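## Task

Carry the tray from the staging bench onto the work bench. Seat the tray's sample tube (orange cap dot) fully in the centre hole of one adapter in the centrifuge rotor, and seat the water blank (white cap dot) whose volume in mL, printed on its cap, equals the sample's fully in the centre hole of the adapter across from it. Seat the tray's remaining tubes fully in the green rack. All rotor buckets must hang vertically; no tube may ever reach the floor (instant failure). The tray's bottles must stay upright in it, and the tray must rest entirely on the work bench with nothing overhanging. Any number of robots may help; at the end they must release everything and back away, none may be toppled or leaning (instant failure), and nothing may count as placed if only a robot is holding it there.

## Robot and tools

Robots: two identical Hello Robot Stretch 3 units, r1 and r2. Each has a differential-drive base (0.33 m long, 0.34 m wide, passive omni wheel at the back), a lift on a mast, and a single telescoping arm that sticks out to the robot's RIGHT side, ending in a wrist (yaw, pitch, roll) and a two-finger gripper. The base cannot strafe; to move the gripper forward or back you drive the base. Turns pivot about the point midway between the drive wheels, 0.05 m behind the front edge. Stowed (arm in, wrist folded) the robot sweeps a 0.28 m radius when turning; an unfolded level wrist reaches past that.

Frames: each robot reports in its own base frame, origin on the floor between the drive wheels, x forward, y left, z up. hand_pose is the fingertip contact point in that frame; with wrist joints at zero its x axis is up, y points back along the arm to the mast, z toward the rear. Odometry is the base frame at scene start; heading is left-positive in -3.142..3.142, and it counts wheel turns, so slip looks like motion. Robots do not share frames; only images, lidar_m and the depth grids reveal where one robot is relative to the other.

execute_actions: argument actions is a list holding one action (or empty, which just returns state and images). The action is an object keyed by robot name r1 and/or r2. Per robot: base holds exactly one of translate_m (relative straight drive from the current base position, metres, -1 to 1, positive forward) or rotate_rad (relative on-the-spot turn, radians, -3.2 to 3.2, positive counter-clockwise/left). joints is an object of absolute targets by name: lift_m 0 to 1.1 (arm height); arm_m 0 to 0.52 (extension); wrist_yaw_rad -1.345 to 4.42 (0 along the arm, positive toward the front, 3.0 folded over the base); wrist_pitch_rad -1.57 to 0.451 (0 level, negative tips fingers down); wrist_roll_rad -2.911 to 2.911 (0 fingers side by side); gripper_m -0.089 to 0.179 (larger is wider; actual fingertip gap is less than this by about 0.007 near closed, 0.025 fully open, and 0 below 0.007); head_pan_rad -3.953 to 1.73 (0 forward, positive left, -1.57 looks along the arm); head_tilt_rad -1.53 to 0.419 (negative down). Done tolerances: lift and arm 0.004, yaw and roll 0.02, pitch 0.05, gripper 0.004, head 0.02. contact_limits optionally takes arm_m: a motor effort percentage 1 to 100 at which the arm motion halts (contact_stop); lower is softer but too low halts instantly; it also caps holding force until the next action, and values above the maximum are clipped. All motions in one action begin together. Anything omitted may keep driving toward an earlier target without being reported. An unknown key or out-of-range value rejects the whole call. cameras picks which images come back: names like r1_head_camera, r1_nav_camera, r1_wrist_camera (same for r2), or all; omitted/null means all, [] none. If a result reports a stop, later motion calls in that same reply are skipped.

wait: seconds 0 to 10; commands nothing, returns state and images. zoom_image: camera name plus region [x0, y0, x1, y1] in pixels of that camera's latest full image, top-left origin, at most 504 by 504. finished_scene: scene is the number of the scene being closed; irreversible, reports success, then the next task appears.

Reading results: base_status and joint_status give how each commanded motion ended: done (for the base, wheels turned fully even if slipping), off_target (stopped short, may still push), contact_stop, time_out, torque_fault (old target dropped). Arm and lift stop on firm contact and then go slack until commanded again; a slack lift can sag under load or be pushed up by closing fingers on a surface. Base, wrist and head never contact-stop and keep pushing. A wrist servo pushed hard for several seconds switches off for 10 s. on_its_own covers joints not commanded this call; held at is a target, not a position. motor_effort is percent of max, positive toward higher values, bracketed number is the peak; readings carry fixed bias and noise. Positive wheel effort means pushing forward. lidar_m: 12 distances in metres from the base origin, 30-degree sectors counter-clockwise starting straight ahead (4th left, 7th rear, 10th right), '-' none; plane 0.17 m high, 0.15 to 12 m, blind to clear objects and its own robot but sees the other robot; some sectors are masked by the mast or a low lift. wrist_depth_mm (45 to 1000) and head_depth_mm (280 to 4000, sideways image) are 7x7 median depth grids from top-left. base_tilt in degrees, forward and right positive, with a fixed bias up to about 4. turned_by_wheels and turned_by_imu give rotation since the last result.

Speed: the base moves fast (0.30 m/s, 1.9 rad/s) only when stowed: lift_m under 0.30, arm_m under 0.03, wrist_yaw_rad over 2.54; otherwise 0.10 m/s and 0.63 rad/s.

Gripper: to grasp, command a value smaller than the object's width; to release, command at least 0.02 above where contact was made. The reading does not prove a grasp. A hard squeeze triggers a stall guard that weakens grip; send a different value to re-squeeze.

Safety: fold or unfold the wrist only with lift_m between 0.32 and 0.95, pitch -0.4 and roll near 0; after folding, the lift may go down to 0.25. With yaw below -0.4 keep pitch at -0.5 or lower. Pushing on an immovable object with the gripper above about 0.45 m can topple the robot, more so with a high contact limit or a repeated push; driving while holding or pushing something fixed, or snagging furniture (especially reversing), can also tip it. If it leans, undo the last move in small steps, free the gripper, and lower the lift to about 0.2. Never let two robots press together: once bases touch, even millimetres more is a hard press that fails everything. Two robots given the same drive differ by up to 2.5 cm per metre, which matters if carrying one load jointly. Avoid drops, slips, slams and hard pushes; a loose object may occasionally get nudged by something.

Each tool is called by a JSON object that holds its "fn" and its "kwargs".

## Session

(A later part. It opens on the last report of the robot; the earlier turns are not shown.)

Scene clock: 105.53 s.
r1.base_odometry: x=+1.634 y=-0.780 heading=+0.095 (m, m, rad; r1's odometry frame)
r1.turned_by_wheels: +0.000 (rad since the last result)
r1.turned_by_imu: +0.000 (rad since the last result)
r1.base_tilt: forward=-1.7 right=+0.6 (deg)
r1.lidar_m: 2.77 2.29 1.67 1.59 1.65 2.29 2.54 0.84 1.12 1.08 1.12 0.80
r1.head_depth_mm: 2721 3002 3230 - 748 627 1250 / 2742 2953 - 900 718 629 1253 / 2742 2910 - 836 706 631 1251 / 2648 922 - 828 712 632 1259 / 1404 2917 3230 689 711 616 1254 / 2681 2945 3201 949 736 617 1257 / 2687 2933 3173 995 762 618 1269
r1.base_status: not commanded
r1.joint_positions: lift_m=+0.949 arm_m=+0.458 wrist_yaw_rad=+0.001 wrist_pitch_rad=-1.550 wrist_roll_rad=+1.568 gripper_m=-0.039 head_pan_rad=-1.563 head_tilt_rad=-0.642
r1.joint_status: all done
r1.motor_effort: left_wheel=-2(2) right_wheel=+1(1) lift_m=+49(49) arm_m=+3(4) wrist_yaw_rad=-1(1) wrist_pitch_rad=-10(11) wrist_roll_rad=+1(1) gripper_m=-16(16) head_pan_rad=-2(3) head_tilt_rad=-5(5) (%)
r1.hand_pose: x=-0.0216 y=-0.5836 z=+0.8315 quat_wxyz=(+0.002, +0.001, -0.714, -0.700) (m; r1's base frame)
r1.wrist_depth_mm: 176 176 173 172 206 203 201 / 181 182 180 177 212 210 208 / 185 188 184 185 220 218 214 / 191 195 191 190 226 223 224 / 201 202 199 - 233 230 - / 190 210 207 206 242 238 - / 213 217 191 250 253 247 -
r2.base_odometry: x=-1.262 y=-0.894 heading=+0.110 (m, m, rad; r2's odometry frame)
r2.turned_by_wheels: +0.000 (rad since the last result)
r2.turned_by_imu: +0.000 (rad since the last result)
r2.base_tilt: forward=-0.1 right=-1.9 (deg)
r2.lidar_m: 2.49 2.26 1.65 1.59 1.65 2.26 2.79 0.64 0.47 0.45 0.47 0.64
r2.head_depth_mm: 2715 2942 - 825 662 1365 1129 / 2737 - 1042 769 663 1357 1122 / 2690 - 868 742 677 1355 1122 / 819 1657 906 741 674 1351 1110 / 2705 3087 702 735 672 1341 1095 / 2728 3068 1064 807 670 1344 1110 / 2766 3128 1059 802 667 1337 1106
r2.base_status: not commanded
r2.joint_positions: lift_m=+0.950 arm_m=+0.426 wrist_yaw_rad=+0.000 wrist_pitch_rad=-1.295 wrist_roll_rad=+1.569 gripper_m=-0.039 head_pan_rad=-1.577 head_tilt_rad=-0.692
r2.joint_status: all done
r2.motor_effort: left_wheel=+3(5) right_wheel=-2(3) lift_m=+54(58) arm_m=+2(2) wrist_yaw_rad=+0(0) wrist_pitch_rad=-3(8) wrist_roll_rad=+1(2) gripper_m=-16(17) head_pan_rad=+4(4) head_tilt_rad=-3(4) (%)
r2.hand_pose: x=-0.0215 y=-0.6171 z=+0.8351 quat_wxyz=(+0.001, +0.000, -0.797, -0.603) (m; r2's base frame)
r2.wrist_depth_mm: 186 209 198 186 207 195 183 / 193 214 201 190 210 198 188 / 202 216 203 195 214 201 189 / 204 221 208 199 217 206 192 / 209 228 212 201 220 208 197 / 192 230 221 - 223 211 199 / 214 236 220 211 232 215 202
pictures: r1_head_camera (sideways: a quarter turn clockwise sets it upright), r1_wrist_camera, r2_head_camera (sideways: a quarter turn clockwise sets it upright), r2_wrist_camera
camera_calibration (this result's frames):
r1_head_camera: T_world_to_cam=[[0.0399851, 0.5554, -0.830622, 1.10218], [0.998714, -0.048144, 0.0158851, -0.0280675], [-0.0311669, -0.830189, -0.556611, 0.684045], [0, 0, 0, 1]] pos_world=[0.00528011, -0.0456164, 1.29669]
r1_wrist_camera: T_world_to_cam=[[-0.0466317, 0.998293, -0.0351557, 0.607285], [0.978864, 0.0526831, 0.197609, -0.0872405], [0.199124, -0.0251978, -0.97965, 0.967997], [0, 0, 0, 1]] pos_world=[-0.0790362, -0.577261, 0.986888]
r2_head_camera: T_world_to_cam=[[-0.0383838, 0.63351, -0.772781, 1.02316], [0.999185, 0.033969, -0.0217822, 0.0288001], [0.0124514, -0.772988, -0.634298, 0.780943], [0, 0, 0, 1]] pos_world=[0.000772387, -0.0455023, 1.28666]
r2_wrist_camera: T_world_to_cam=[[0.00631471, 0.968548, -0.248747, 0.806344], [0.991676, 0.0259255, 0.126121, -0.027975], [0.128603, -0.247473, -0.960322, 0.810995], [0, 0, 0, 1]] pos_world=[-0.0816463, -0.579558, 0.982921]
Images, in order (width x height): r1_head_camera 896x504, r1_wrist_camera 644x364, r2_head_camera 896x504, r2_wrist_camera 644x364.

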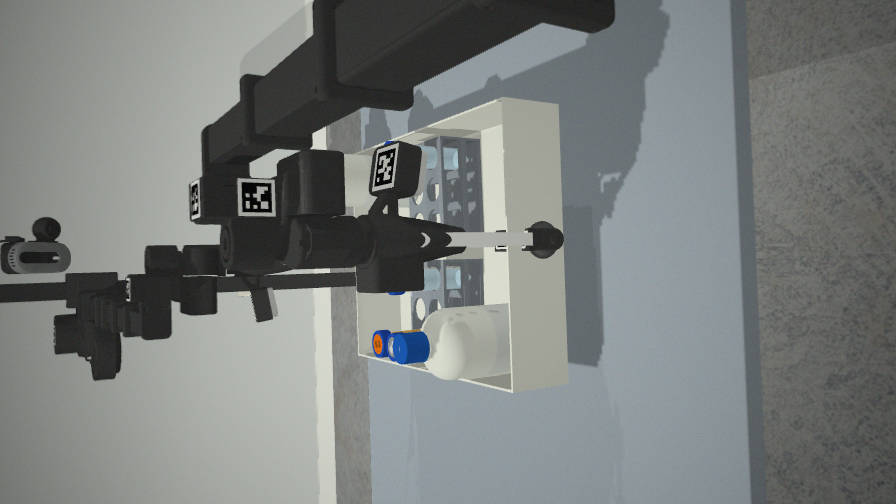

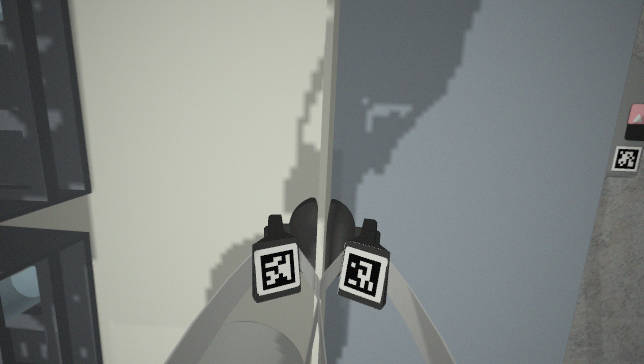

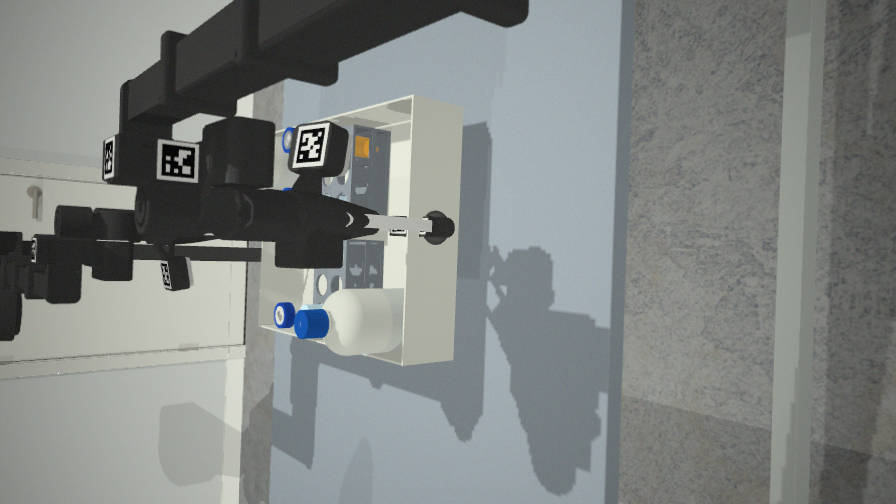

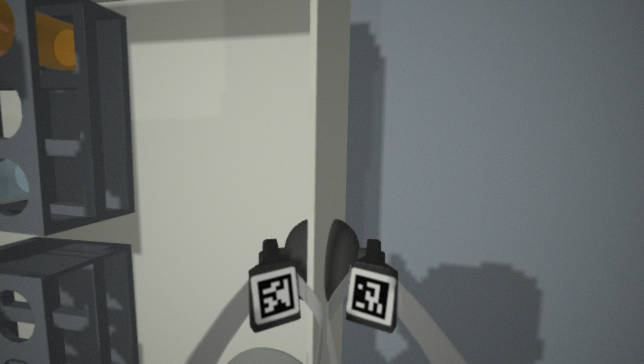

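Works.

{"fn": "execute_actions", "kwargs": {"actions": [{"r2":{"joints":{"lift_m":1.05,"gripper_m":-0.055}},"r1":{"joints":{"lift_m":1.05,"gripper_m":-0.055}}}], "cameras": []}}

{"fn": "execute_actions", "kwargs": {"actions": [{"r2":{"base":{"translate_m":1.0}},"r1":{"base":{"translate_m":-1.0}}}], "cameras": ["r1_wrist_camera","r2_wrist_camera","r1_nav_camera","r2_nav_camera"]}}

Scene clock: 112.50 s.
r1.base_odometry: x=+1.634 y=-0.780 heading=+0.095 (m, m, rad; r1's odometry frame)
r1.turned_by_wheels: +0.000 (rad since the last result)
r1.turned_by_imu: -0.001 (rad since the last result)
r1.base_tilt: forward=-1.7 right=+0.7 (deg)
r1.lidar_m: 2.76 2.28 1.67 1.59 1.65 2.29 2.53 0.83 1.12 1.08 1.12 0.80
r1.head_depth_mm: 2690 - 3165 972 749 628 1254 / 2631 3039 3202 709 752 628 1256 / 2668 2894 812 662 753 629 1248 / 1271 - 801 717 755 631 1255 / 1332 2929 853 644 756 616 1262 / 2697 2941 3123 875 758 616 1257 / 2663 2961 3149 994 761 618 1269
r1.base_status: not commanded
r1.joint_positions: lift_m=+1.049 arm_m=+0.458 wrist_yaw_rad=+0.001 wrist_pitch_rad=-1.549 wrist_roll_rad=+1.568 gripper_m=-0.051 head_pan_rad=-1.563 head_tilt_rad=-0.642
r1.joint_status: all done
r1.motor_effort: left_wheel=-3(2) right_wheel=+1(1) lift_m=+49(50) arm_m=+2(3) wrist_yaw_rad=+0(1) wrist_pitch_rad=-12(11) wrist_roll_rad=+1(1) gripper_m=-20(83) head_pan_rad=-2(2) head_tilt_rad=-6(4) (%)
r1.hand_pose: x=-0.0216 y=-0.5840 z=+0.9314 quat_wxyz=(+0.002, +0.001, -0.715, -0.700) (m; r1's base frame)
r1.wrist_depth_mm: 177 177 173 172 297 298 986 / 181 181 179 177 306 303 - / 186 189 185 184 317 313 - / 190 196 192 191 326 325 - / 201 202 198 - 339 339 - / 191 208 206 206 352 - - / 212 218 190 361 362 - -
r2.base_odometry: x=-1.262 y=-0.894 heading=+0.110 (m, m, rad; r2's odometry frame)
r2.turned_by_wheels: +0.000 (rad since the last result)
r2.turned_by_imu: +0.000 (rad since the last result)
r2.base_tilt: forward=+0.0 right=-1.9 (deg)
r2.lidar_m: 2.49 2.25 1.64 1.59 1.65 2.26 2.79 0.64 0.47 0.45 0.47 0.64
r2.head_depth_mm: 2794 3035 1097 828 662 1365 1129 / 2700 3021 754 796 662 1355 1115 / - 885 774 819 677 1346 1120 / 847 2212 778 816 673 1353 1115 / 2730 2919 644 812 672 1338 1091 / 2756 3102 1062 807 670 1340 1110 / 2757 3085 1060 805 667 1336 1104
r2.base_status: not commanded
r2.joint_positions: lift_m=+1.050 arm_m=+0.426 wrist_yaw_rad=+0.000 wrist_pitch_rad=-1.295 wrist_roll_rad=+1.569 gripper_m=-0.051 head_pan_rad=-1.577 head_tilt_rad=-0.692
r2.joint_status: all done
r2.motor_effort: left_wheel=+3(3) right_wheel=-2(2) lift_m=+54(55) arm_m=+2(2) wrist_yaw_rad=+0(0) wrist_pitch_rad=-2(2) wrist_roll_rad=+1(1) gripper_m=-19(80) head_pan_rad=+4(3) head_tilt_rad=-3(2) (%)
r2.hand_pose: x=-0.0215 y=-0.6171 z=+0.9351 quat_wxyz=(+0.001, +0.000, -0.797, -0.603) (m; r2's base frame)
r2.wrist_depth_mm: 186 209 197 187 296 282 271 / 192 212 202 189 303 285 273 / 201 215 203 194 309 287 275 / 205 220 209 199 314 293 281 / 210 227 214 201 321 301 930 / 193 231 221 - 321 304 934 / 214 235 221 210 334 310 995
pictures: none
No camera images: the call's "cameras" was empty. Leave "cameras" out to get every camera's image.

Scene clock: 123.67 s.
r1.base_odometry: x=+0.638 y=-0.874 heading=+0.095 (m, m, rad; r1's odometry frame)
r1.turned_by_wheels: +0.000 (rad since the last result)
r1.turned_by_imu: +0.003 (rad since the last result)
r1.base_tilt: forward=-1.6 right=+0.5 (deg)
r1.lidar_m: 1.74 2.28 1.64 1.61 1.68 2.32 2.95 1.55 3.27 1.10 0.49 1.54
r1.head_depth_mm: 2663 - 3199 2378 1829 1485 1260 / 2628 3006 3151 702 1829 1487 1250 / 2646 3053 852 662 1837 1498 1256 / 1280 - 788 715 1777 1483 1253 / 890 2943 866 641 1782 1497 1266 / 2676 2936 3152 684 1491 1496 1259 / 2660 2963 3126 995 790 1388 765
r1.base_status: done
r1.joint_positions: lift_m=+1.049 arm_m=+0.458 wrist_yaw_rad=+0.001 wrist_pitch_rad=-1.557 wrist_roll_rad=+1.568 gripper_m=-0.051 head_pan_rad=-1.563 head_tilt_rad=-0.642
r1.joint_status: not commanded
r1.motor_effort: left_wheel=-2(5) right_wheel=+1(3) lift_m=+49(49) arm_m=+3(3) wrist_yaw_rad=-1(1) wrist_pitch_rad=-7(11) wrist_roll_rad=+1(1) gripper_m=-22(20) head_pan_rad=-3(2) head_tilt_rad=-5(3) (%)
r1.hand_pose: x=-0.0216 y=-0.5818 z=+0.9316 quat_wxyz=(+0.002, +0.001, -0.712, -0.703) (m; r1's base frame)
r1.wrist_depth_mm: 175 176 173 171 - 976 966 / 181 182 179 178 - - - / 185 188 185 184 - - - / 190 194 190 191 - - - / 202 201 198 - - - - / 192 209 205 207 - - - / 210 216 192 332 536 - -
r2.base_odometry: x=-0.268 y=-0.784 heading=+0.110 (m, m, rad; r2's odometry frame)
r2.turned_by_wheels: +0.000 (rad since the last result)
r2.turned_by_imu: -0.009 (rad since the last result)
r2.base_tilt: forward=+0.1 right=-1.9 (deg)
r2.lidar_m: 1.68 2.28 1.66 1.59 1.65 2.25 1.77 0.64 0.52 1.11 3.29 1.52
r2.head_depth_mm: 2821 3060 1098 827 1504 846 1123 / 2696 3007 754 1832 1605 1356 1124 / - 832 755 1962 1620 1348 1163 / 814 1244 775 1826 1615 1352 1162 / 2736 2901 635 1873 1602 1347 1156 / 2712 3095 2630 2007 1608 1345 1153 / 2733 3105 2615 1978 1593 1338 1150
r2.base_status: done
r2.joint_positions: lift_m=+1.050 arm_m=+0.426 wrist_yaw_rad=+0.000 wrist_pitch_rad=-1.310 wrist_roll_rad=+1.569 gripper_m=-0.051 head_pan_rad=-1.577 head_tilt_rad=-0.692
r2.joint_status: not commanded
r2.motor_effort: left_wheel=+5(8) right_wheel=-4(5) lift_m=+54(54) arm_m=+2(2) wrist_yaw_rad=+0(0) wrist_pitch_rad=+6(6) wrist_roll_rad=+1(1) gripper_m=-20(20) head_pan_rad=+4(4) head_tilt_rad=-2(4) (%)
r2.hand_pose: x=-0.0215 y=-0.6132 z=+0.9344 quat_wxyz=(+0.001, +0.000, -0.793, -0.609) (m; r2's base frame)
r2.wrist_depth_mm: 184 206 195 188 - 910 882 / 189 212 200 190 - 951 902 / 220 214 203 195 - 956 - / 205 218 207 199 - 968 - / 204 222 212 201 - - 953 / 204 227 218 - - - 975 / 210 231 221 212 - - 973
pictures: r1_nav_camera (sideways: a quarter turn counterclockwise sets it upright), r1_wrist_camera, r2_nav_camera (sideways: a quarter turn counterclockwise sets it upright), r2_wrist_camera
camera_calibration (this result's frames):
r1_nav_camera: T_world_to_cam=[[0.034741, -0.578923, 0.814642, -1.02407], [-0.997972, -0.0636025, -0.00263965, 0.0567746], [0.0533414, -0.812898, -0.579958, 0.706116], [0, 0, 0, 1]] pos_world=[0.0545713, -0.0152435, 1.24391]
r1_wrist_camera: T_world_to_cam=[[-0.0466492, 0.998516, -0.0280851, 0.602559], [0.978865, 0.0512994, 0.197968, -0.10826], [0.199115, -0.0182565, -0.979806, 1.07033], [0, 0, 0, 1]] pos_world=[-0.0790374, -0.576571, 1.08707]
r2_nav_camera: T_world_to_cam=[[0.0125426, -0.599319, 0.800412, -0.997442], [-0.999138, 0.024165, 0.0337506, 0.0230033], [-0.0395693, -0.800146, -0.598499, 0.748603], [0, 0, 0, 1]] pos_world=[0.0651158, 0.000649794, 1.24563]
r2_wrist_camera: T_world_to_cam=[[0.00628485, 0.972271, -0.233771, 0.815545], [0.991676, 0.0240046, 0.126498, -0.0421306], [0.128602, -0.23262, -0.964028, 0.919901], [0, 0, 0, 1]] pos_world=[-0.0816466, -0.577933, 1.08279]
Images, in order (width x height): r1_nav_camera 672x504, r1_wrist_camera 644x364, r2_nav_camera 672x504, r2_wrist_camera 644x364.

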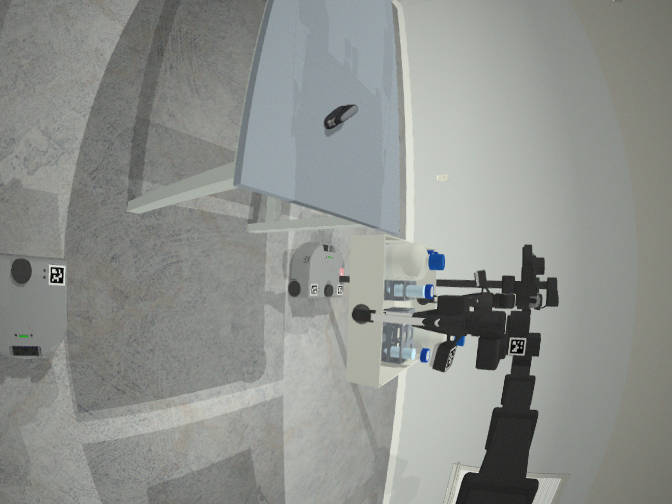

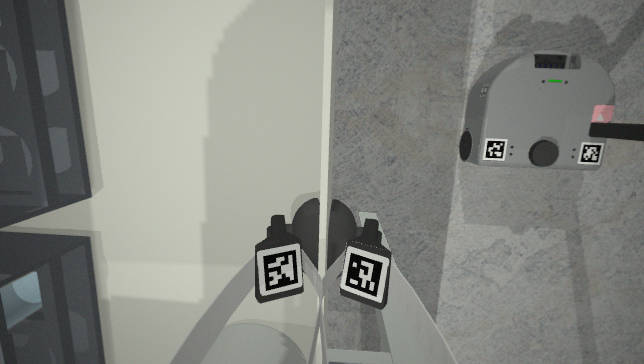

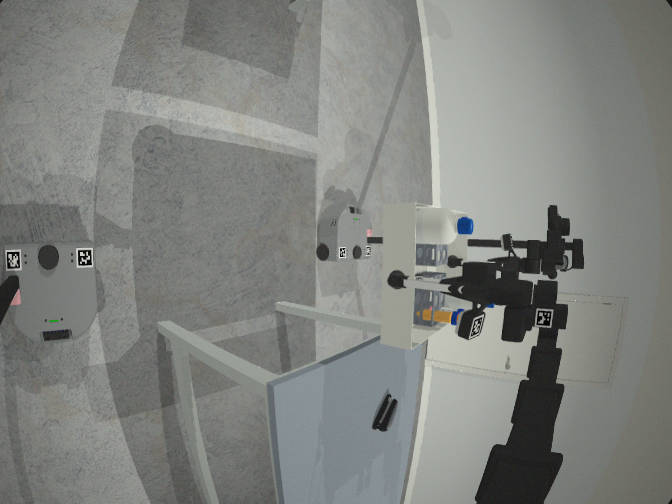

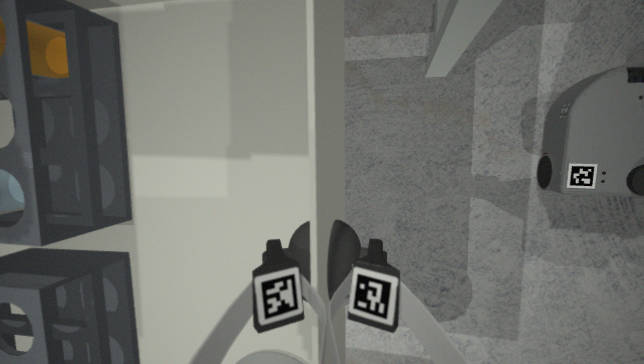

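{"fn": "execute_actions", "kwargs": {"actions": [{"r2":{"base":{"translate_m":1.0},"joints":{"arm_m":0.418}},"r1":{"base":{"translate_m":-1.0},"joints":{"arm_m":0.452}}}], "cameras": []}}

{"fn": "execute_actions", "kwargs": {"actions": [{"r2":{"base":{"translate_m":0.6}},"r1":{"base":{"translate_m":-0.6}}}], "cameras": ["r1_wrist_camera","r2_wrist_camera","r1_nav_camera","r2_nav_camera"]}}

Scene clock: 138.17 s.
r1.base_odometry: x=-0.357 y=-0.969 heading=+0.095 (m, m, rad; r1's odometry frame)
r1.turned_by_wheels: +0.000 (rad since the last result)
r1.turned_by_imu: +0.003 (rad since the last result)
r1.base_tilt: forward=-1.6 right=+0.7 (deg)
r1.lidar_m: 2.72 2.25 1.68 1.62 1.69 2.33 1.96 0.64 1.17 1.51 3.29 1.32
r1.head_depth_mm: 2673 - 3194 2388 1658 1477 1251 / 2647 3006 3203 692 1837 1487 1253 / 2631 2917 848 653 1827 1483 1252 / 1304 - 747 761 1771 1497 1259 / 881 2944 930 631 1778 1492 1263 / 2683 2940 3128 670 1851 1503 1261 / 2672 2943 3186 2422 1845 1503 1263
r1.base_status: done
r1.joint_positions: lift_m=+1.049 arm_m=+0.452 wrist_yaw_rad=+0.001 wrist_pitch_rad=-1.568 wrist_roll_rad=+1.568 gripper_m=-0.051 head_pan_rad=-1.563 head_tilt_rad=-0.642
r1.joint_status: all done
r1.motor_effort: left_wheel=-1(6) right_wheel=+0(4) lift_m=+49(49) arm_m=-4(7) wrist_yaw_rad=-1(1) wrist_pitch_rad=-2(15) wrist_roll_rad=+1(2) gripper_m=-22(20) head_pan_rad=-3(3) head_tilt_rad=-5(5) (%)
r1.hand_pose: x=-0.0216 y=-0.5737 z=+0.9318 quat_wxyz=(+0.002, +0.001, -0.708, -0.706) (m; r1's base frame)
r1.wrist_depth_mm: 175 175 173 172 - 989 - / 180 180 178 179 - - - / 184 186 184 184 - - - / 188 193 190 190 - - - / 200 200 197 - - - - / 191 207 205 205 - - - / 209 216 194 - - - -
r2.base_odometry: x=+0.726 y=-0.674 heading=+0.110 (m, m, rad; r2's odometry frame)
r2.turned_by_wheels: +0.000 (rad since the last result)
r2.turned_by_imu: -0.009 (rad since the last result)
r2.base_tilt: forward=+0.0 right=-1.9 (deg)
r2.lidar_m: 1.59 2.32 1.67 1.61 1.66 2.24 1.82 1.34 3.28 1.50 0.66 0.62
r2.head_depth_mm: 2797 3065 2739 2037 1634 1366 1171 / 2702 2984 749 1970 1630 1356 1169 / - - 747 1957 1620 1351 1164 / 788 1224 744 1818 1623 1352 1165 / 2674 2903 618 1815 1609 1351 1152 / 2715 3076 2497 2004 1599 1342 1151 / 2721 3065 2498 1852 1556 1334 1148
r2.base_status: done
r2.joint_positions: lift_m=+1.050 arm_m=+0.418 wrist_yaw_rad=+0.002 wrist_pitch_rad=-1.327 wrist_roll_rad=+1.567 gripper_m=-0.051 head_pan_rad=-1.577 head_tilt_rad=-0.692
r2.joint_status: all done
r2.motor_effort: left_wheel=+6(11) right_wheel=-4(7) lift_m=+54(54) arm_m=-4(7) wrist_yaw_rad=-2(1) wrist_pitch_rad=+15(15) wrist_roll_rad=+1(1) gripper_m=-21(21) head_pan_rad=+3(3) head_tilt_rad=-3(3) (%)
r2.hand_pose: x=-0.0214 y=-0.6017 z=+0.9337 quat_wxyz=(+0.002, +0.002, -0.788, -0.616) (m; r2's base frame)
r2.wrist_depth_mm: 183 204 193 188 - 954 883 / 185 209 198 190 - 966 906 / 199 210 202 195 - 964 - / 193 216 204 197 - - - / 197 219 209 201 - - 970 / 202 225 215 - - - 918 / 203 228 219 210 - - -
pictures: none
No camera images: the call's "cameras" was empty. Leave "cameras" out to get every camera's image.

Scene clock: 145.60 s.
r1.base_odometry: x=-0.955 y=-1.026 heading=+0.094 (m, m, rad; r1's odometry frame)
r1.turned_by_wheels: +0.000 (rad since the last result)
r1.turned_by_imu: +0.000 (rad since the last result)
r1.base_tilt: forward=-1.6 right=+0.6 (deg)
r1.lidar_m: 1.91 2.28 1.69 1.62 1.69 2.34 1.55 1.38 1.10 0.42 0.43 2.14
r1.head_depth_mm: 2632 - 3205 975 752 611 1249 / 2651 2993 3240 688 752 611 1254 / 2638 2834 841 648 754 613 1258 / 1250 - 884 785 756 614 1263 / 808 2919 928 626 756 614 724 / 2675 2950 3082 640 1788 633 1239 / 2652 2912 3152 2429 1852 1509 1260
r1.base_status: done
r1.joint_positions: lift_m=+1.049 arm_m=+0.452 wrist_yaw_rad=+0.001 wrist_pitch_rad=-1.585 wrist_roll_rad=+1.568 gripper_m=-0.051 head_pan_rad=-1.563 head_tilt_rad=-0.642
r1.joint_status: not commanded
r1.motor_effort: left_wheel=-2(6) right_wheel=+1(3) lift_m=+48(49) arm_m=-1(4) wrist_yaw_rad=-1(1) wrist_pitch_rad=+8(8) wrist_roll_rad=+1(1) gripper_m=-20(21) head_pan_rad=-3(3) head_tilt_rad=-4(5) (%)
r1.hand_pose: x=-0.0216 y=-0.5690 z=+0.9323 quat_wxyz=(+0.002, +0.001, -0.702, -0.712) (m; r1's base frame)
r1.wrist_depth_mm: 172 172 170 172 302 300 - / 177 178 176 177 312 311 - / 183 185 183 183 322 324 - / 187 191 190 189 333 337 - / 199 199 196 118 341 - - / 199 206 204 206 355 - - / 207 213 194 213 - - -
r2.base_odometry: x=+1.323 y=-0.607 heading=+0.111 (m, m, rad; r2's odometry frame)
r2.turned_by_wheels: +0.000 (rad since the last result)
r2.turned_by_imu: -0.004 (rad since the last result)
r2.base_tilt: forward=-0.1 right=-1.9 (deg)
r2.lidar_m: 1.79 2.33 1.69 1.61 1.67 2.25 1.92 1.93 0.43 0.42 0.44 0.59
r2.head_depth_mm: 2774 3040 2698 2044 1621 1361 1170 / 2715 3030 744 1963 700 1327 1168 / - - 771 793 659 803 1117 / 772 942 766 788 655 1311 1098 / 2655 2894 611 782 655 1314 1093 / 2705 3051 1021 806 650 1341 1088 / 2717 3072 1062 805 649 1340 1089
r2.base_status: done
r2.joint_positions: lift_m=+1.050 arm_m=+0.418 wrist_yaw_rad=+0.003 wrist_pitch_rad=-1.358 wrist_roll_rad=+1.565 gripper_m=-0.051 head_pan_rad=-1.577 head_tilt_rad=-0.692
r2.joint_status: not commanded
r2.on_its_own: wrist_pitch_rad is at rest, and its effort (+33) is outside its rest range (-20 to +32)
r2.motor_effort: left_wheel=+5(12) right_wheel=-3(5) lift_m=+54(54) arm_m=-2(4) wrist_yaw_rad=-2(3) wrist_pitch_rad=+33(33) wrist_roll_rad=+2(2) gripper_m=-22(22) head_pan_rad=+2(3) head_tilt_rad=-3(4) (%)
r2.hand_pose: x=-0.0214 y=-0.5934 z=+0.9326 quat_wxyz=(+0.004, +0.003, -0.778, -0.628) (m; r2's base frame)
r2.wrist_depth_mm: 181 200 192 186 - 934 926 / 180 204 196 189 304 291 283 / 209 209 199 192 309 298 285 / 189 212 203 196 313 303 293 / 188 215 207 199 322 304 973 / 200 218 211 - 322 311 993 / 201 221 215 207 340 317 -
pictures: r1_nav_camera (sideways: a quarter turn counterclockwise sets it upright), r1_wrist_camera, r2_nav_camera (sideways: a quarter turn counterclockwise sets it upright), r2_wrist_camera
camera_calibration (this result's frames):
r1_nav_camera: T_world_to_cam=[[0.034741, -0.578923, 0.814642, -1.02407], [-0.997972, -0.0636025, -0.00263965, 0.0567746], [0.0533414, -0.812898, -0.579958, 0.706116], [0, 0, 0, 1]] pos_world=[0.0545713, -0.0152435, 1.24391]
r1_wrist_camera: T_world_to_cam=[[-0.0471595, 0.998887, -0.000500223, 0.564294], [0.978848, 0.0463132, 0.199278, -0.113105], [0.19908, 0.00890823, -0.979943, 1.08684], [0, 0, 0, 1]] pos_world=[-0.0790436, -0.568109, 1.08786]
r2_nav_camera: T_world_to_cam=[[0.0125426, -0.599319, 0.800412, -0.997442], [-0.999138, 0.024165, 0.0337506, 0.0230033], [-0.0395693, -0.800146, -0.598499, 0.748603], [0, 0, 0, 1]] pos_world=[0.0651158, 0.000649801, 1.24563]
r2_wrist_camera: T_world_to_cam=[[-0.000652059, 0.982433, -0.186616, 0.757712], [0.991641, 0.0247129, 0.126635, -0.0421761], [0.129023, -0.184974, -0.974237, 0.960625], [0, 0, 0, 1]] pos_world=[-0.0816246, -0.565668, 1.08262]
Images, in order (width x height): r1_nav_camera 672x504, r1_wrist_camera 644x364, r2_nav_camera 672x504, r2_wrist_camera 644x364.

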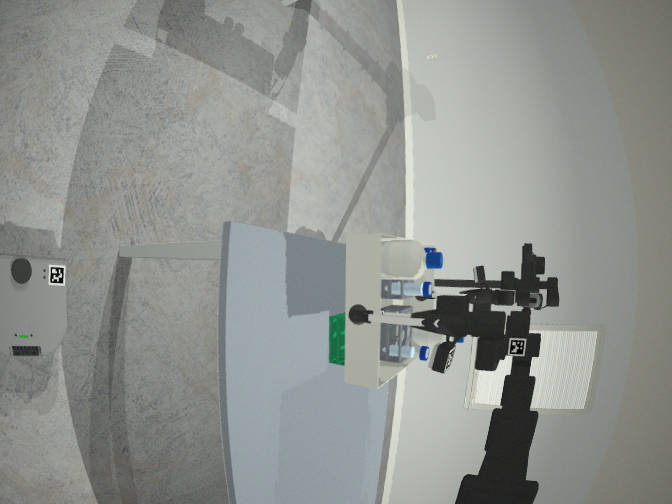

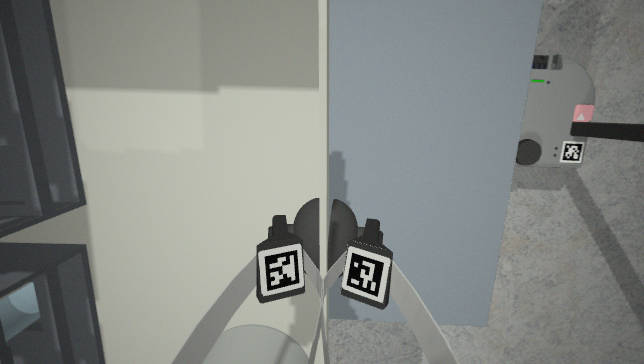

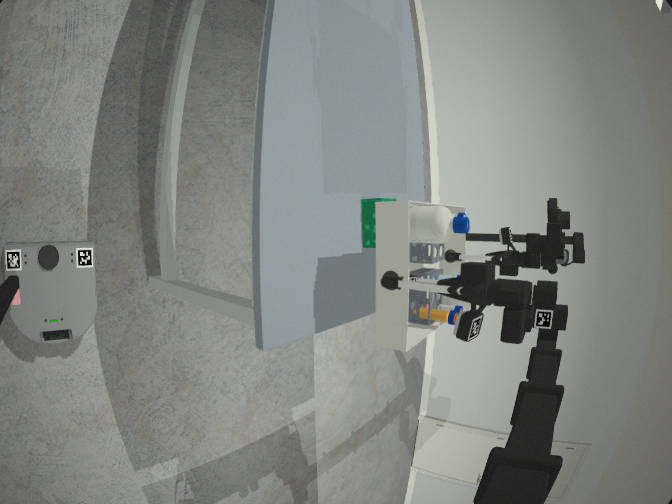

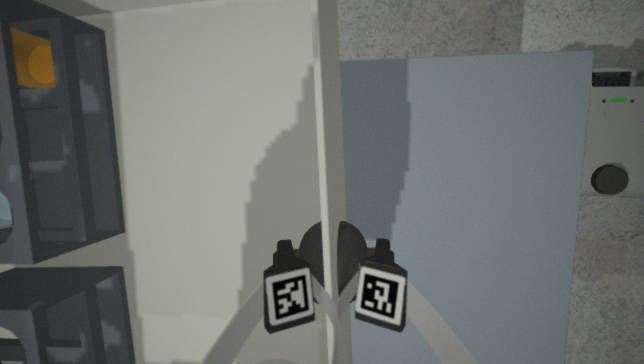

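{"fn": "execute_actions", "kwargs": {"actions": [{"r2":{"base":{"translate_m":0.45},"joints":{"arm_m":0.405}},"r1":{"base":{"translate_m":-0.45},"joints":{"arm_m":0.43}}}], "cameras": []}}

{"fn": "execute_actions", "kwargs": {"actions": [{"r2":{"joints":{"arm_m":0.495,"lift_m":1.02}},"r1":{"joints":{"arm_m":0.34,"lift_m":1.02}}}], "cameras": ["r1_nav_camera","r2_nav_camera"]}}

Scene clock: 155.07 s.
r1.base_odometry: x=-1.403 y=-1.068 heading=+0.094 (m, m, rad; r1's odometry frame)
r1.turned_by_wheels: +0.000 (rad since the last result)
r1.turned_by_imu: +0.001 (rad since the last result)
r1.base_tilt: forward=-1.7 right=+0.7 (deg)
r1.lidar_m: 2.35 2.29 1.69 1.63 1.70 2.35 1.40 0.95 1.09 1.06 1.10 0.67
r1.head_depth_mm: 2640 - 3184 973 752 611 1253 / 2646 2997 3190 738 751 611 1223 / 2605 - 831 638 755 613 1230 / 1234 - - 634 754 614 1230 / 805 2916 924 605 757 616 1233 / 2672 2940 3113 610 760 617 1232 / 2644 2939 3128 950 762 619 1237
r1.base_status: done
r1.joint_positions: lift_m=+1.049 arm_m=+0.430 wrist_yaw_rad=+0.001 wrist_pitch_rad=-1.564 wrist_roll_rad=+1.566 gripper_m=-0.051 head_pan_rad=-1.563 head_tilt_rad=-0.642
r1.joint_status: all done
r1.motor_effort: left_wheel=-1(7) right_wheel=+0(4) lift_m=+48(48) arm_m=-4(7) wrist_yaw_rad=-1(1) wrist_pitch_rad=-3(12) wrist_roll_rad=+2(2) gripper_m=-20(20) head_pan_rad=-2(3) head_tilt_rad=-4(5) (%)
r1.hand_pose: x=-0.0216 y=-0.5526 z=+0.9318 quat_wxyz=(+0.003, +0.002, -0.709, -0.705) (m; r1's base frame)
r1.wrist_depth_mm: 175 175 173 172 300 298 983 / 179 180 178 178 308 307 - / 184 187 184 184 320 316 - / 190 194 191 190 328 330 - / 201 201 198 118 339 - - / 190 207 206 205 356 - - / 190 215 195 212 367 - -
r2.base_odometry: x=+1.770 y=-0.558 heading=+0.111 (m, m, rad; r2's odometry frame)
r2.turned_by_wheels: +0.000 (rad since the last result)
r2.turned_by_imu: -0.004 (rad since the last result)
r2.base_tilt: forward=-0.1 right=-1.9 (deg)
r2.lidar_m: 1.73 2.35 1.70 1.62 1.68 2.26 2.36 0.60 0.43 0.41 0.42 0.57
r2.head_depth_mm: 2789 3036 1100 828 664 1336 1122 / - 3016 745 796 660 1328 1122 / - - 766 792 658 1319 1118 / 787 1490 762 790 655 1314 1117 / 2665 2890 612 784 653 1315 1109 / 2704 3043 1018 808 649 1306 1113 / 2723 3054 1054 802 647 1310 1106
r2.base_status: done
r2.joint_positions: lift_m=+1.050 arm_m=+0.405 wrist_yaw_rad=+0.004 wrist_pitch_rad=-1.319 wrist_roll_rad=+1.563 gripper_m=-0.051 head_pan_rad=-1.577 head_tilt_rad=-0.692
r2.joint_status: all done
r2.motor_effort: left_wheel=+7(12) right_wheel=-5(6) lift_m=+54(54) arm_m=-4(7) wrist_yaw_rad=-4(4) wrist_pitch_rad=+11(33) wrist_roll_rad=+2(3) gripper_m=-20(23) head_pan_rad=+4(4) head_tilt_rad=-3(2) (%)
r2.hand_pose: x=-0.0214 y=-0.5907 z=+0.9340 quat_wxyz=(+0.005, +0.004, -0.790, -0.613) (m; r2's base frame)
r2.wrist_depth_mm: 187 205 196 188 296 284 271 / 188 209 200 191 303 285 277 / 193 212 203 195 307 291 281 / 207 218 205 198 311 299 285 / 198 222 210 201 319 301 293 / 213 225 219 - 320 308 960 / 211 230 219 207 335 312 968
pictures: none
No camera images: the call's "cameras" was empty. Leave "cameras" out to get every camera's image.

Scene clock: 156.97 s.
r1.base_odometry: x=-1.403 y=-1.068 heading=+0.094 (m, m, rad; r1's odometry frame)
r1.turned_by_wheels: +0.000 (rad since the last result)
r1.turned_by_imu: +0.000 (rad since the last result)
r1.base_tilt: forward=-1.8 right=+0.6 (deg)
r1.lidar_m: 2.35 2.28 1.69 1.63 1.71 2.36 1.40 0.95 1.09 1.06 1.10 0.67
r1.head_depth_mm: 2709 - 2994 978 727 612 1253 / 2706 - 3228 693 579 612 1232 / 2669 - 781 702 663 612 1230 / 1362 782 - 715 666 614 1235 / 1267 798 3152 689 559 616 1235 / 2645 2924 3149 524 557 616 1236 / 2649 2947 3167 952 762 617 1239
r1.base_status: not commanded
r1.joint_positions: lift_m=+1.020 arm_m=+0.340 wrist_yaw_rad=+0.001 wrist_pitch_rad=-1.563 wrist_roll_rad=+1.565 gripper_m=-0.051 head_pan_rad=-1.563 head_tilt_rad=-0.642
r1.joint_status: all done
r1.motor_effort: left_wheel=-1(1) right_wheel=-1(0) lift_m=+37(41) arm_m=-5(5) wrist_yaw_rad=-1(1) wrist_pitch_rad=-4(4) wrist_roll_rad=+3(3) gripper_m=-21(21) head_pan_rad=-3(2) head_tilt_rad=-5(5) (%)
r1.hand_pose: x=-0.0216 y=-0.4630 z=+0.9022 quat_wxyz=(+0.003, +0.002, -0.710, -0.705) (m; r1's base frame)
r1.wrist_depth_mm: 175 175 173 173 273 979 967 / 180 181 178 179 282 - - / 185 187 185 185 290 - - / 191 193 190 190 303 - - / 202 200 198 118 - - - / 191 208 206 206 - - - / 189 216 196 211 336 - -
r2.base_odometry: x=+1.770 y=-0.558 heading=+0.111 (m, m, rad; r2's odometry frame)
r2.turned_by_wheels: +0.000 (rad since the last result)
r2.turned_by_imu: +0.000 (rad since the last result)
r2.base_tilt: forward=+0.0 right=-2.0 (deg)
r2.lidar_m: 1.72 2.37 1.70 1.63 1.68 2.25 2.36 0.60 0.43 0.41 0.43 0.57
r2.head_depth_mm: - 3179 1101 824 664 1331 1122 / - 3076 878 824 660 1328 1125 / - - 845 819 657 1321 1118 / 869 1036 844 817 655 1315 1116 / 2622 2864 702 810 653 1312 1110 / 2689 3025 1064 809 649 1311 1114 / 2705 3044 1056 806 649 1311 1110
r2.base_status: not commanded
r2.joint_positions: lift_m=+1.020 arm_m=+0.495 wrist_yaw_rad=+0.005 wrist_pitch_rad=-1.319 wrist_roll_rad=+1.562 gripper_m=-0.051 head_pan_rad=-1.577 head_tilt_rad=-0.692
r2.joint_status: all done
r2.motor_effort: left_wheel=+7(7) right_wheel=-6(6) lift_m=+39(45) arm_m=+3(4) wrist_yaw_rad=-4(5) wrist_pitch_rad=+11(11) wrist_roll_rad=+3(3) gripper_m=-20(20) head_pan_rad=+3(3) head_tilt_rad=-4(3) (%)
r2.hand_pose: x=-0.0213 y=-0.6798 z=+0.9044 quat_wxyz=(+0.005, +0.004, -0.790, -0.613) (m; r2's base frame)
r2.wrist_depth_mm: 186 204 196 189 269 257 244 / 188 208 199 192 274 260 246 / 202 213 203 194 280 265 253 / 196 216 208 196 285 269 254 / 198 220 211 200 292 273 263 / 208 226 217 - 292 280 262 / 210 229 220 209 306 286 266
pictures: r1_nav_camera (sideways: a quarter turn counterclockwise sets it upright), r2_nav_camera (sideways: a quarter turn counterclockwise sets it upright)
camera_calibration (this result's frames):
r1_nav_camera: T_world_to_cam=[[0.034741, -0.578923, 0.814642, -1.02407], [-0.997972, -0.0636025, -0.00263966, 0.0567746], [0.0533414, -0.812898, -0.579958, 0.706116], [0, 0, 0, 1]] pos_world=[0.0545713, -0.0152435, 1.24391]
r2_nav_camera: T_world_to_cam=[[0.0125427, -0.59932, 0.800411, -0.997441], [-0.999138, 0.0241649, 0.0337506, 0.0230033], [-0.0395692, -0.800145, -0.5985, 0.748605], [0, 0, 0, 1]] pos_world=[0.0651158, 0.000649885, 1.24563]
Images, in order (width x height): r1_nav_camera 672x504, r2_nav_camera 672x504.

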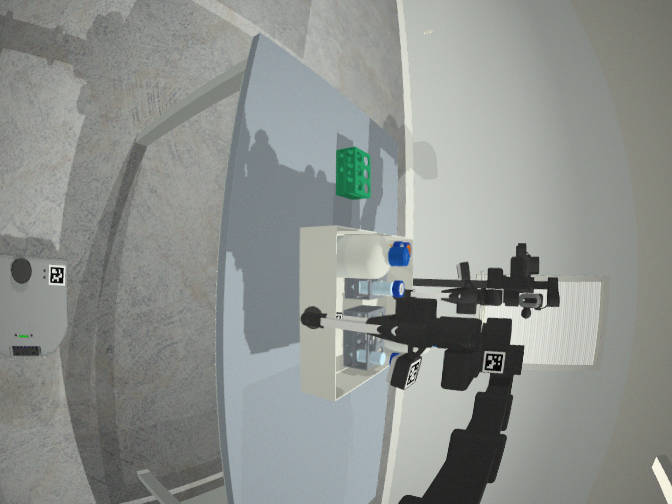

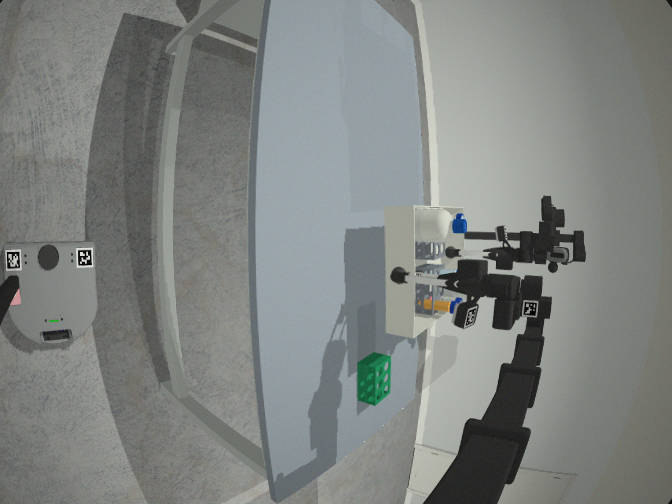

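{"fn": "execute_actions", "kwargs": {"actions": [{"r2":{"joints":{"lift_m":0.92}},"r1":{"joints":{"lift_m":0.92}}}], "cameras": []}}

{"fn": "execute_actions", "kwargs": {"actions": [{"r2":{"joints":{"lift_m":0.909}},"r1":{"joints":{"lift_m":0.909}}}], "cameras": []}}

{"fn": "execute_actions", "kwargs": {"actions": [{"r2":{"joints":{"gripper_m":0.07}},"r1":{"joints":{"gripper_m":0.07}}}], "cameras": []}}

{"fn": "execute_actions", "kwargs": {"actions": [{"r2":{"joints":{"lift_m":1.0}},"r1":{"joints":{"lift_m":1.0}}}], "cameras": []}}

{"fn": "execute_actions", "kwargs": {"actions": [{"r2":{"joints":{"arm_m":0.0,"lift_m":0.9,"head_pan_rad":-1.8}},"r1":{"joints":{"arm_m":0.0,"lift_m":0.9,"head_pan_rad":-2.4,"head_tilt_rad":-0.5}}}], "cameras": ["r1_head_camera","r1_nav_camera","r2_head_camera"]}}

Scene clock: 167.13 s.
r1.base_odometry: x=-1.403 y=-1.068 heading=+0.094 (m, m, rad; r1's odometry frame)
r1.turned_by_wheels: +0.000 (rad since the last result)
r1.turned_by_imu: -0.001 (rad since the last result)
r1.base_tilt: forward=-1.8 right=+0.6 (deg)
r1.lidar_m: 2.34 2.29 1.69 1.63 1.71 2.35 1.40 0.95 1.09 1.06 1.10 0.67
r1.head_depth_mm: 2706 2947 3171 - 715 609 1250 / 2691 2980 3169 935 704 613 1228 / 2643 2969 - - 729 613 1230 / 2592 2831 864 - 719 603 1233 / 1384 797 3112 921 595 603 1230 / 2655 2923 3125 948 656 602 1235 / 2670 2907 3149 956 762 619 1238
r1.base_status: not commanded
r1.joint_positions: lift_m=+0.920 arm_m=+0.340 wrist_yaw_rad=+0.001 wrist_pitch_rad=-1.563 wrist_roll_rad=+1.565 gripper_m=-0.051 head_pan_rad=-1.563 head_tilt_rad=-0.642
r1.joint_status: all done
r1.motor_effort: left_wheel=-1(1) right_wheel=+0(1) lift_m=+37(36) arm_m=-5(5) wrist_yaw_rad=-1(1) wrist_pitch_rad=-4(4) wrist_roll_rad=+2(2) gripper_m=-21(21) head_pan_rad=-3(2) head_tilt_rad=-5(4) (%)
r1.hand_pose: x=-0.0216 y=-0.4630 z=+0.8022 quat_wxyz=(+0.003, +0.002, -0.710, -0.705) (m; r1's base frame)
r1.wrist_depth_mm: 176 175 173 173 180 866 871 / 181 181 178 178 186 184 905 / 185 187 184 184 191 191 924 / 191 194 191 191 198 967 945 / 203 199 198 119 205 991 980 / 191 210 205 206 211 - - / 189 216 195 212 221 - -
r2.base_odometry: x=+1.770 y=-0.558 heading=+0.111 (m, m, rad; r2's odometry frame)
r2.turned_by_wheels: +0.000 (rad since the last result)
r2.turned_by_imu: +0.000 (rad since the last result)
r2.base_tilt: forward=+0.0 right=-2.0 (deg)
r2.lidar_m: 1.73 2.36 1.70 1.63 1.68 2.26 2.36 0.60 0.43 0.41 0.42 0.57
r2.head_depth_mm: 2694 3056 - - 645 1334 1126 / 2682 2908 1043 809 661 1327 1120 / 2716 - 931 792 658 1326 1116 / 1311 981 954 788 656 1320 1116 / 1273 3085 886 774 653 1307 1113 / 2691 3039 1066 808 650 1311 1110 / 2673 3036 1061 804 647 1302 1105
r2.base_status: not commanded
r2.joint_positions: lift_m=+0.920 arm_m=+0.495 wrist_yaw_rad=+0.005 wrist_pitch_rad=-1.319 wrist_roll_rad=+1.562 gripper_m=-0.051 head_pan_rad=-1.577 head_tilt_rad=-0.692
r2.joint_status: all done
r2.motor_effort: left_wheel=+7(7) right_wheel=-5(5) lift_m=+40(41) arm_m=+4(3) wrist_yaw_rad=-4(4) wrist_pitch_rad=+11(11) wrist_roll_rad=+4(3) gripper_m=-20(20) head_pan_rad=+3(3) head_tilt_rad=-3(4) (%)
r2.hand_pose: x=-0.0213 y=-0.6798 z=+0.8044 quat_wxyz=(+0.005, +0.004, -0.790, -0.613) (m; r2's base frame)
r2.wrist_depth_mm: 186 202 195 185 178 169 162 / 186 211 198 187 181 173 164 / 200 215 203 190 184 174 166 / 197 219 206 196 188 178 170 / 199 222 209 197 191 182 173 / 209 225 216 - 193 185 176 / 211 228 220 208 200 189 179
pictures: none
No camera images: the call's "cameras" was empty. Leave "cameras" out to get every camera's image.

Scene clock: 167.93 s.
r1.base_odometry: x=-1.403 y=-1.068 heading=+0.094 (m, m, rad; r1's odometry frame)
r1.turned_by_wheels: +0.000 (rad since the last result)
r1.turned_by_imu: +0.000 (rad since the last result)
r1.base_tilt: forward=-1.7 right=+0.5 (deg)
r1.lidar_m: 2.36 2.29 1.69 1.63 1.71 2.35 1.40 0.95 1.09 1.06 1.10 0.67
r1.head_depth_mm: 2721 2968 3176 - 704 611 1250 / 2704 2996 3164 904 705 613 1224 / 2664 2936 - - 727 613 1229 / 2628 2844 868 - 730 599 1227 / 1388 852 3146 931 599 602 1230 / 2676 2938 3193 949 666 602 1235 / 2653 2897 3116 956 764 619 1235
r1.base_status: not commanded
r1.joint_positions: lift_m=+0.909 arm_m=+0.340 wrist_yaw_rad=+0.001 wrist_pitch_rad=-1.572 wrist_roll_rad=+1.565 gripper_m=-0.051 head_pan_rad=-1.563 head_tilt_rad=-0.642
r1.joint_status: all done
r1.motor_effort: left_wheel=-2(1) right_wheel=+0(0) lift_m=+27(36) arm_m=-3(5) wrist_yaw_rad=-1(2) wrist_pitch_rad=+1(4) wrist_roll_rad=+2(3) gripper_m=-20(20) head_pan_rad=-3(3) head_tilt_rad=-6(5) (%)
r1.hand_pose: x=-0.0216 y=-0.4604 z=+0.7919 quat_wxyz=(+0.003, +0.002, -0.706, -0.708) (m; r1's base frame)
r1.wrist_depth_mm: 173 173 171 171 172 172 868 / 179 179 177 177 177 176 926 / 184 185 183 182 182 182 904 / 188 190 189 189 189 920 955 / 198 198 196 - 195 995 965 / 200 204 203 204 202 - - / 195 212 195 209 210 - -
r2.base_odometry: x=+1.770 y=-0.558 heading=+0.111 (m, m, rad; r2's odometry frame)
r2.turned_by_wheels: +0.000 (rad since the last result)
r2.turned_by_imu: +0.000 (rad since the last result)
r2.base_tilt: forward=-0.1 right=-1.9 (deg)
r2.lidar_m: 1.72 2.37 1.70 1.62 1.68 2.26 2.35 0.60 0.43 0.41 0.43 0.57
r2.head_depth_mm: 2701 2992 - - 644 1333 1122 / 2698 2927 1024 811 661 1328 1124 / 2704 - 942 793 660 1325 1118 / 1317 983 970 787 655 1318 1115 / 1256 3046 904 774 653 1315 1113 / 2685 3062 1067 808 651 1307 1114 / 2691 3060 1059 805 648 1304 1106
r2.base_status: not commanded
r2.joint_positions: lift_m=+0.915 arm_m=+0.495 wrist_yaw_rad=+0.005 wrist_pitch_rad=-1.320 wrist_roll_rad=+1.562 gripper_m=-0.051 head_pan_rad=-1.577 head_tilt_rad=-0.692
r2.joint_status: lift_m contact_stop (moved -0.005 of -0.011)
r2.on_its_own: lift_m is slack since a contact_stop, until your next command for it (your +0.909 is given up)
r2.motor_effort: left_wheel=+5(7) right_wheel=-3(6) lift_m=+37(37) arm_m=+4(3) wrist_yaw_rad=-4(4) wrist_pitch_rad=+11(13) wrist_roll_rad=+3(3) gripper_m=-20(20) head_pan_rad=+3(3) head_tilt_rad=-4(4) (%)
r2.hand_pose: x=-0.0213 y=-0.6795 z=+0.7990 quat_wxyz=(+0.005, +0.005, -0.790, -0.613) (m; r2's base frame)
r2.wrist_depth_mm: 188 204 196 182 176 167 159 / 188 212 199 184 180 169 161 / 194 215 204 186 182 172 164 / 208 218 207 192 185 176 167 / 200 223 212 194 189 178 168 / 213 230 217 - 190 182 173 / 216 233 219 206 199 185 175
pictures: none
No camera images: the call's "cameras" was empty. Leave "cameras" out to get every camera's image.

not run: a stop came earlier in this reply.

not run: a stop came earlier in this reply.

not run: a stop came earlier in this reply.


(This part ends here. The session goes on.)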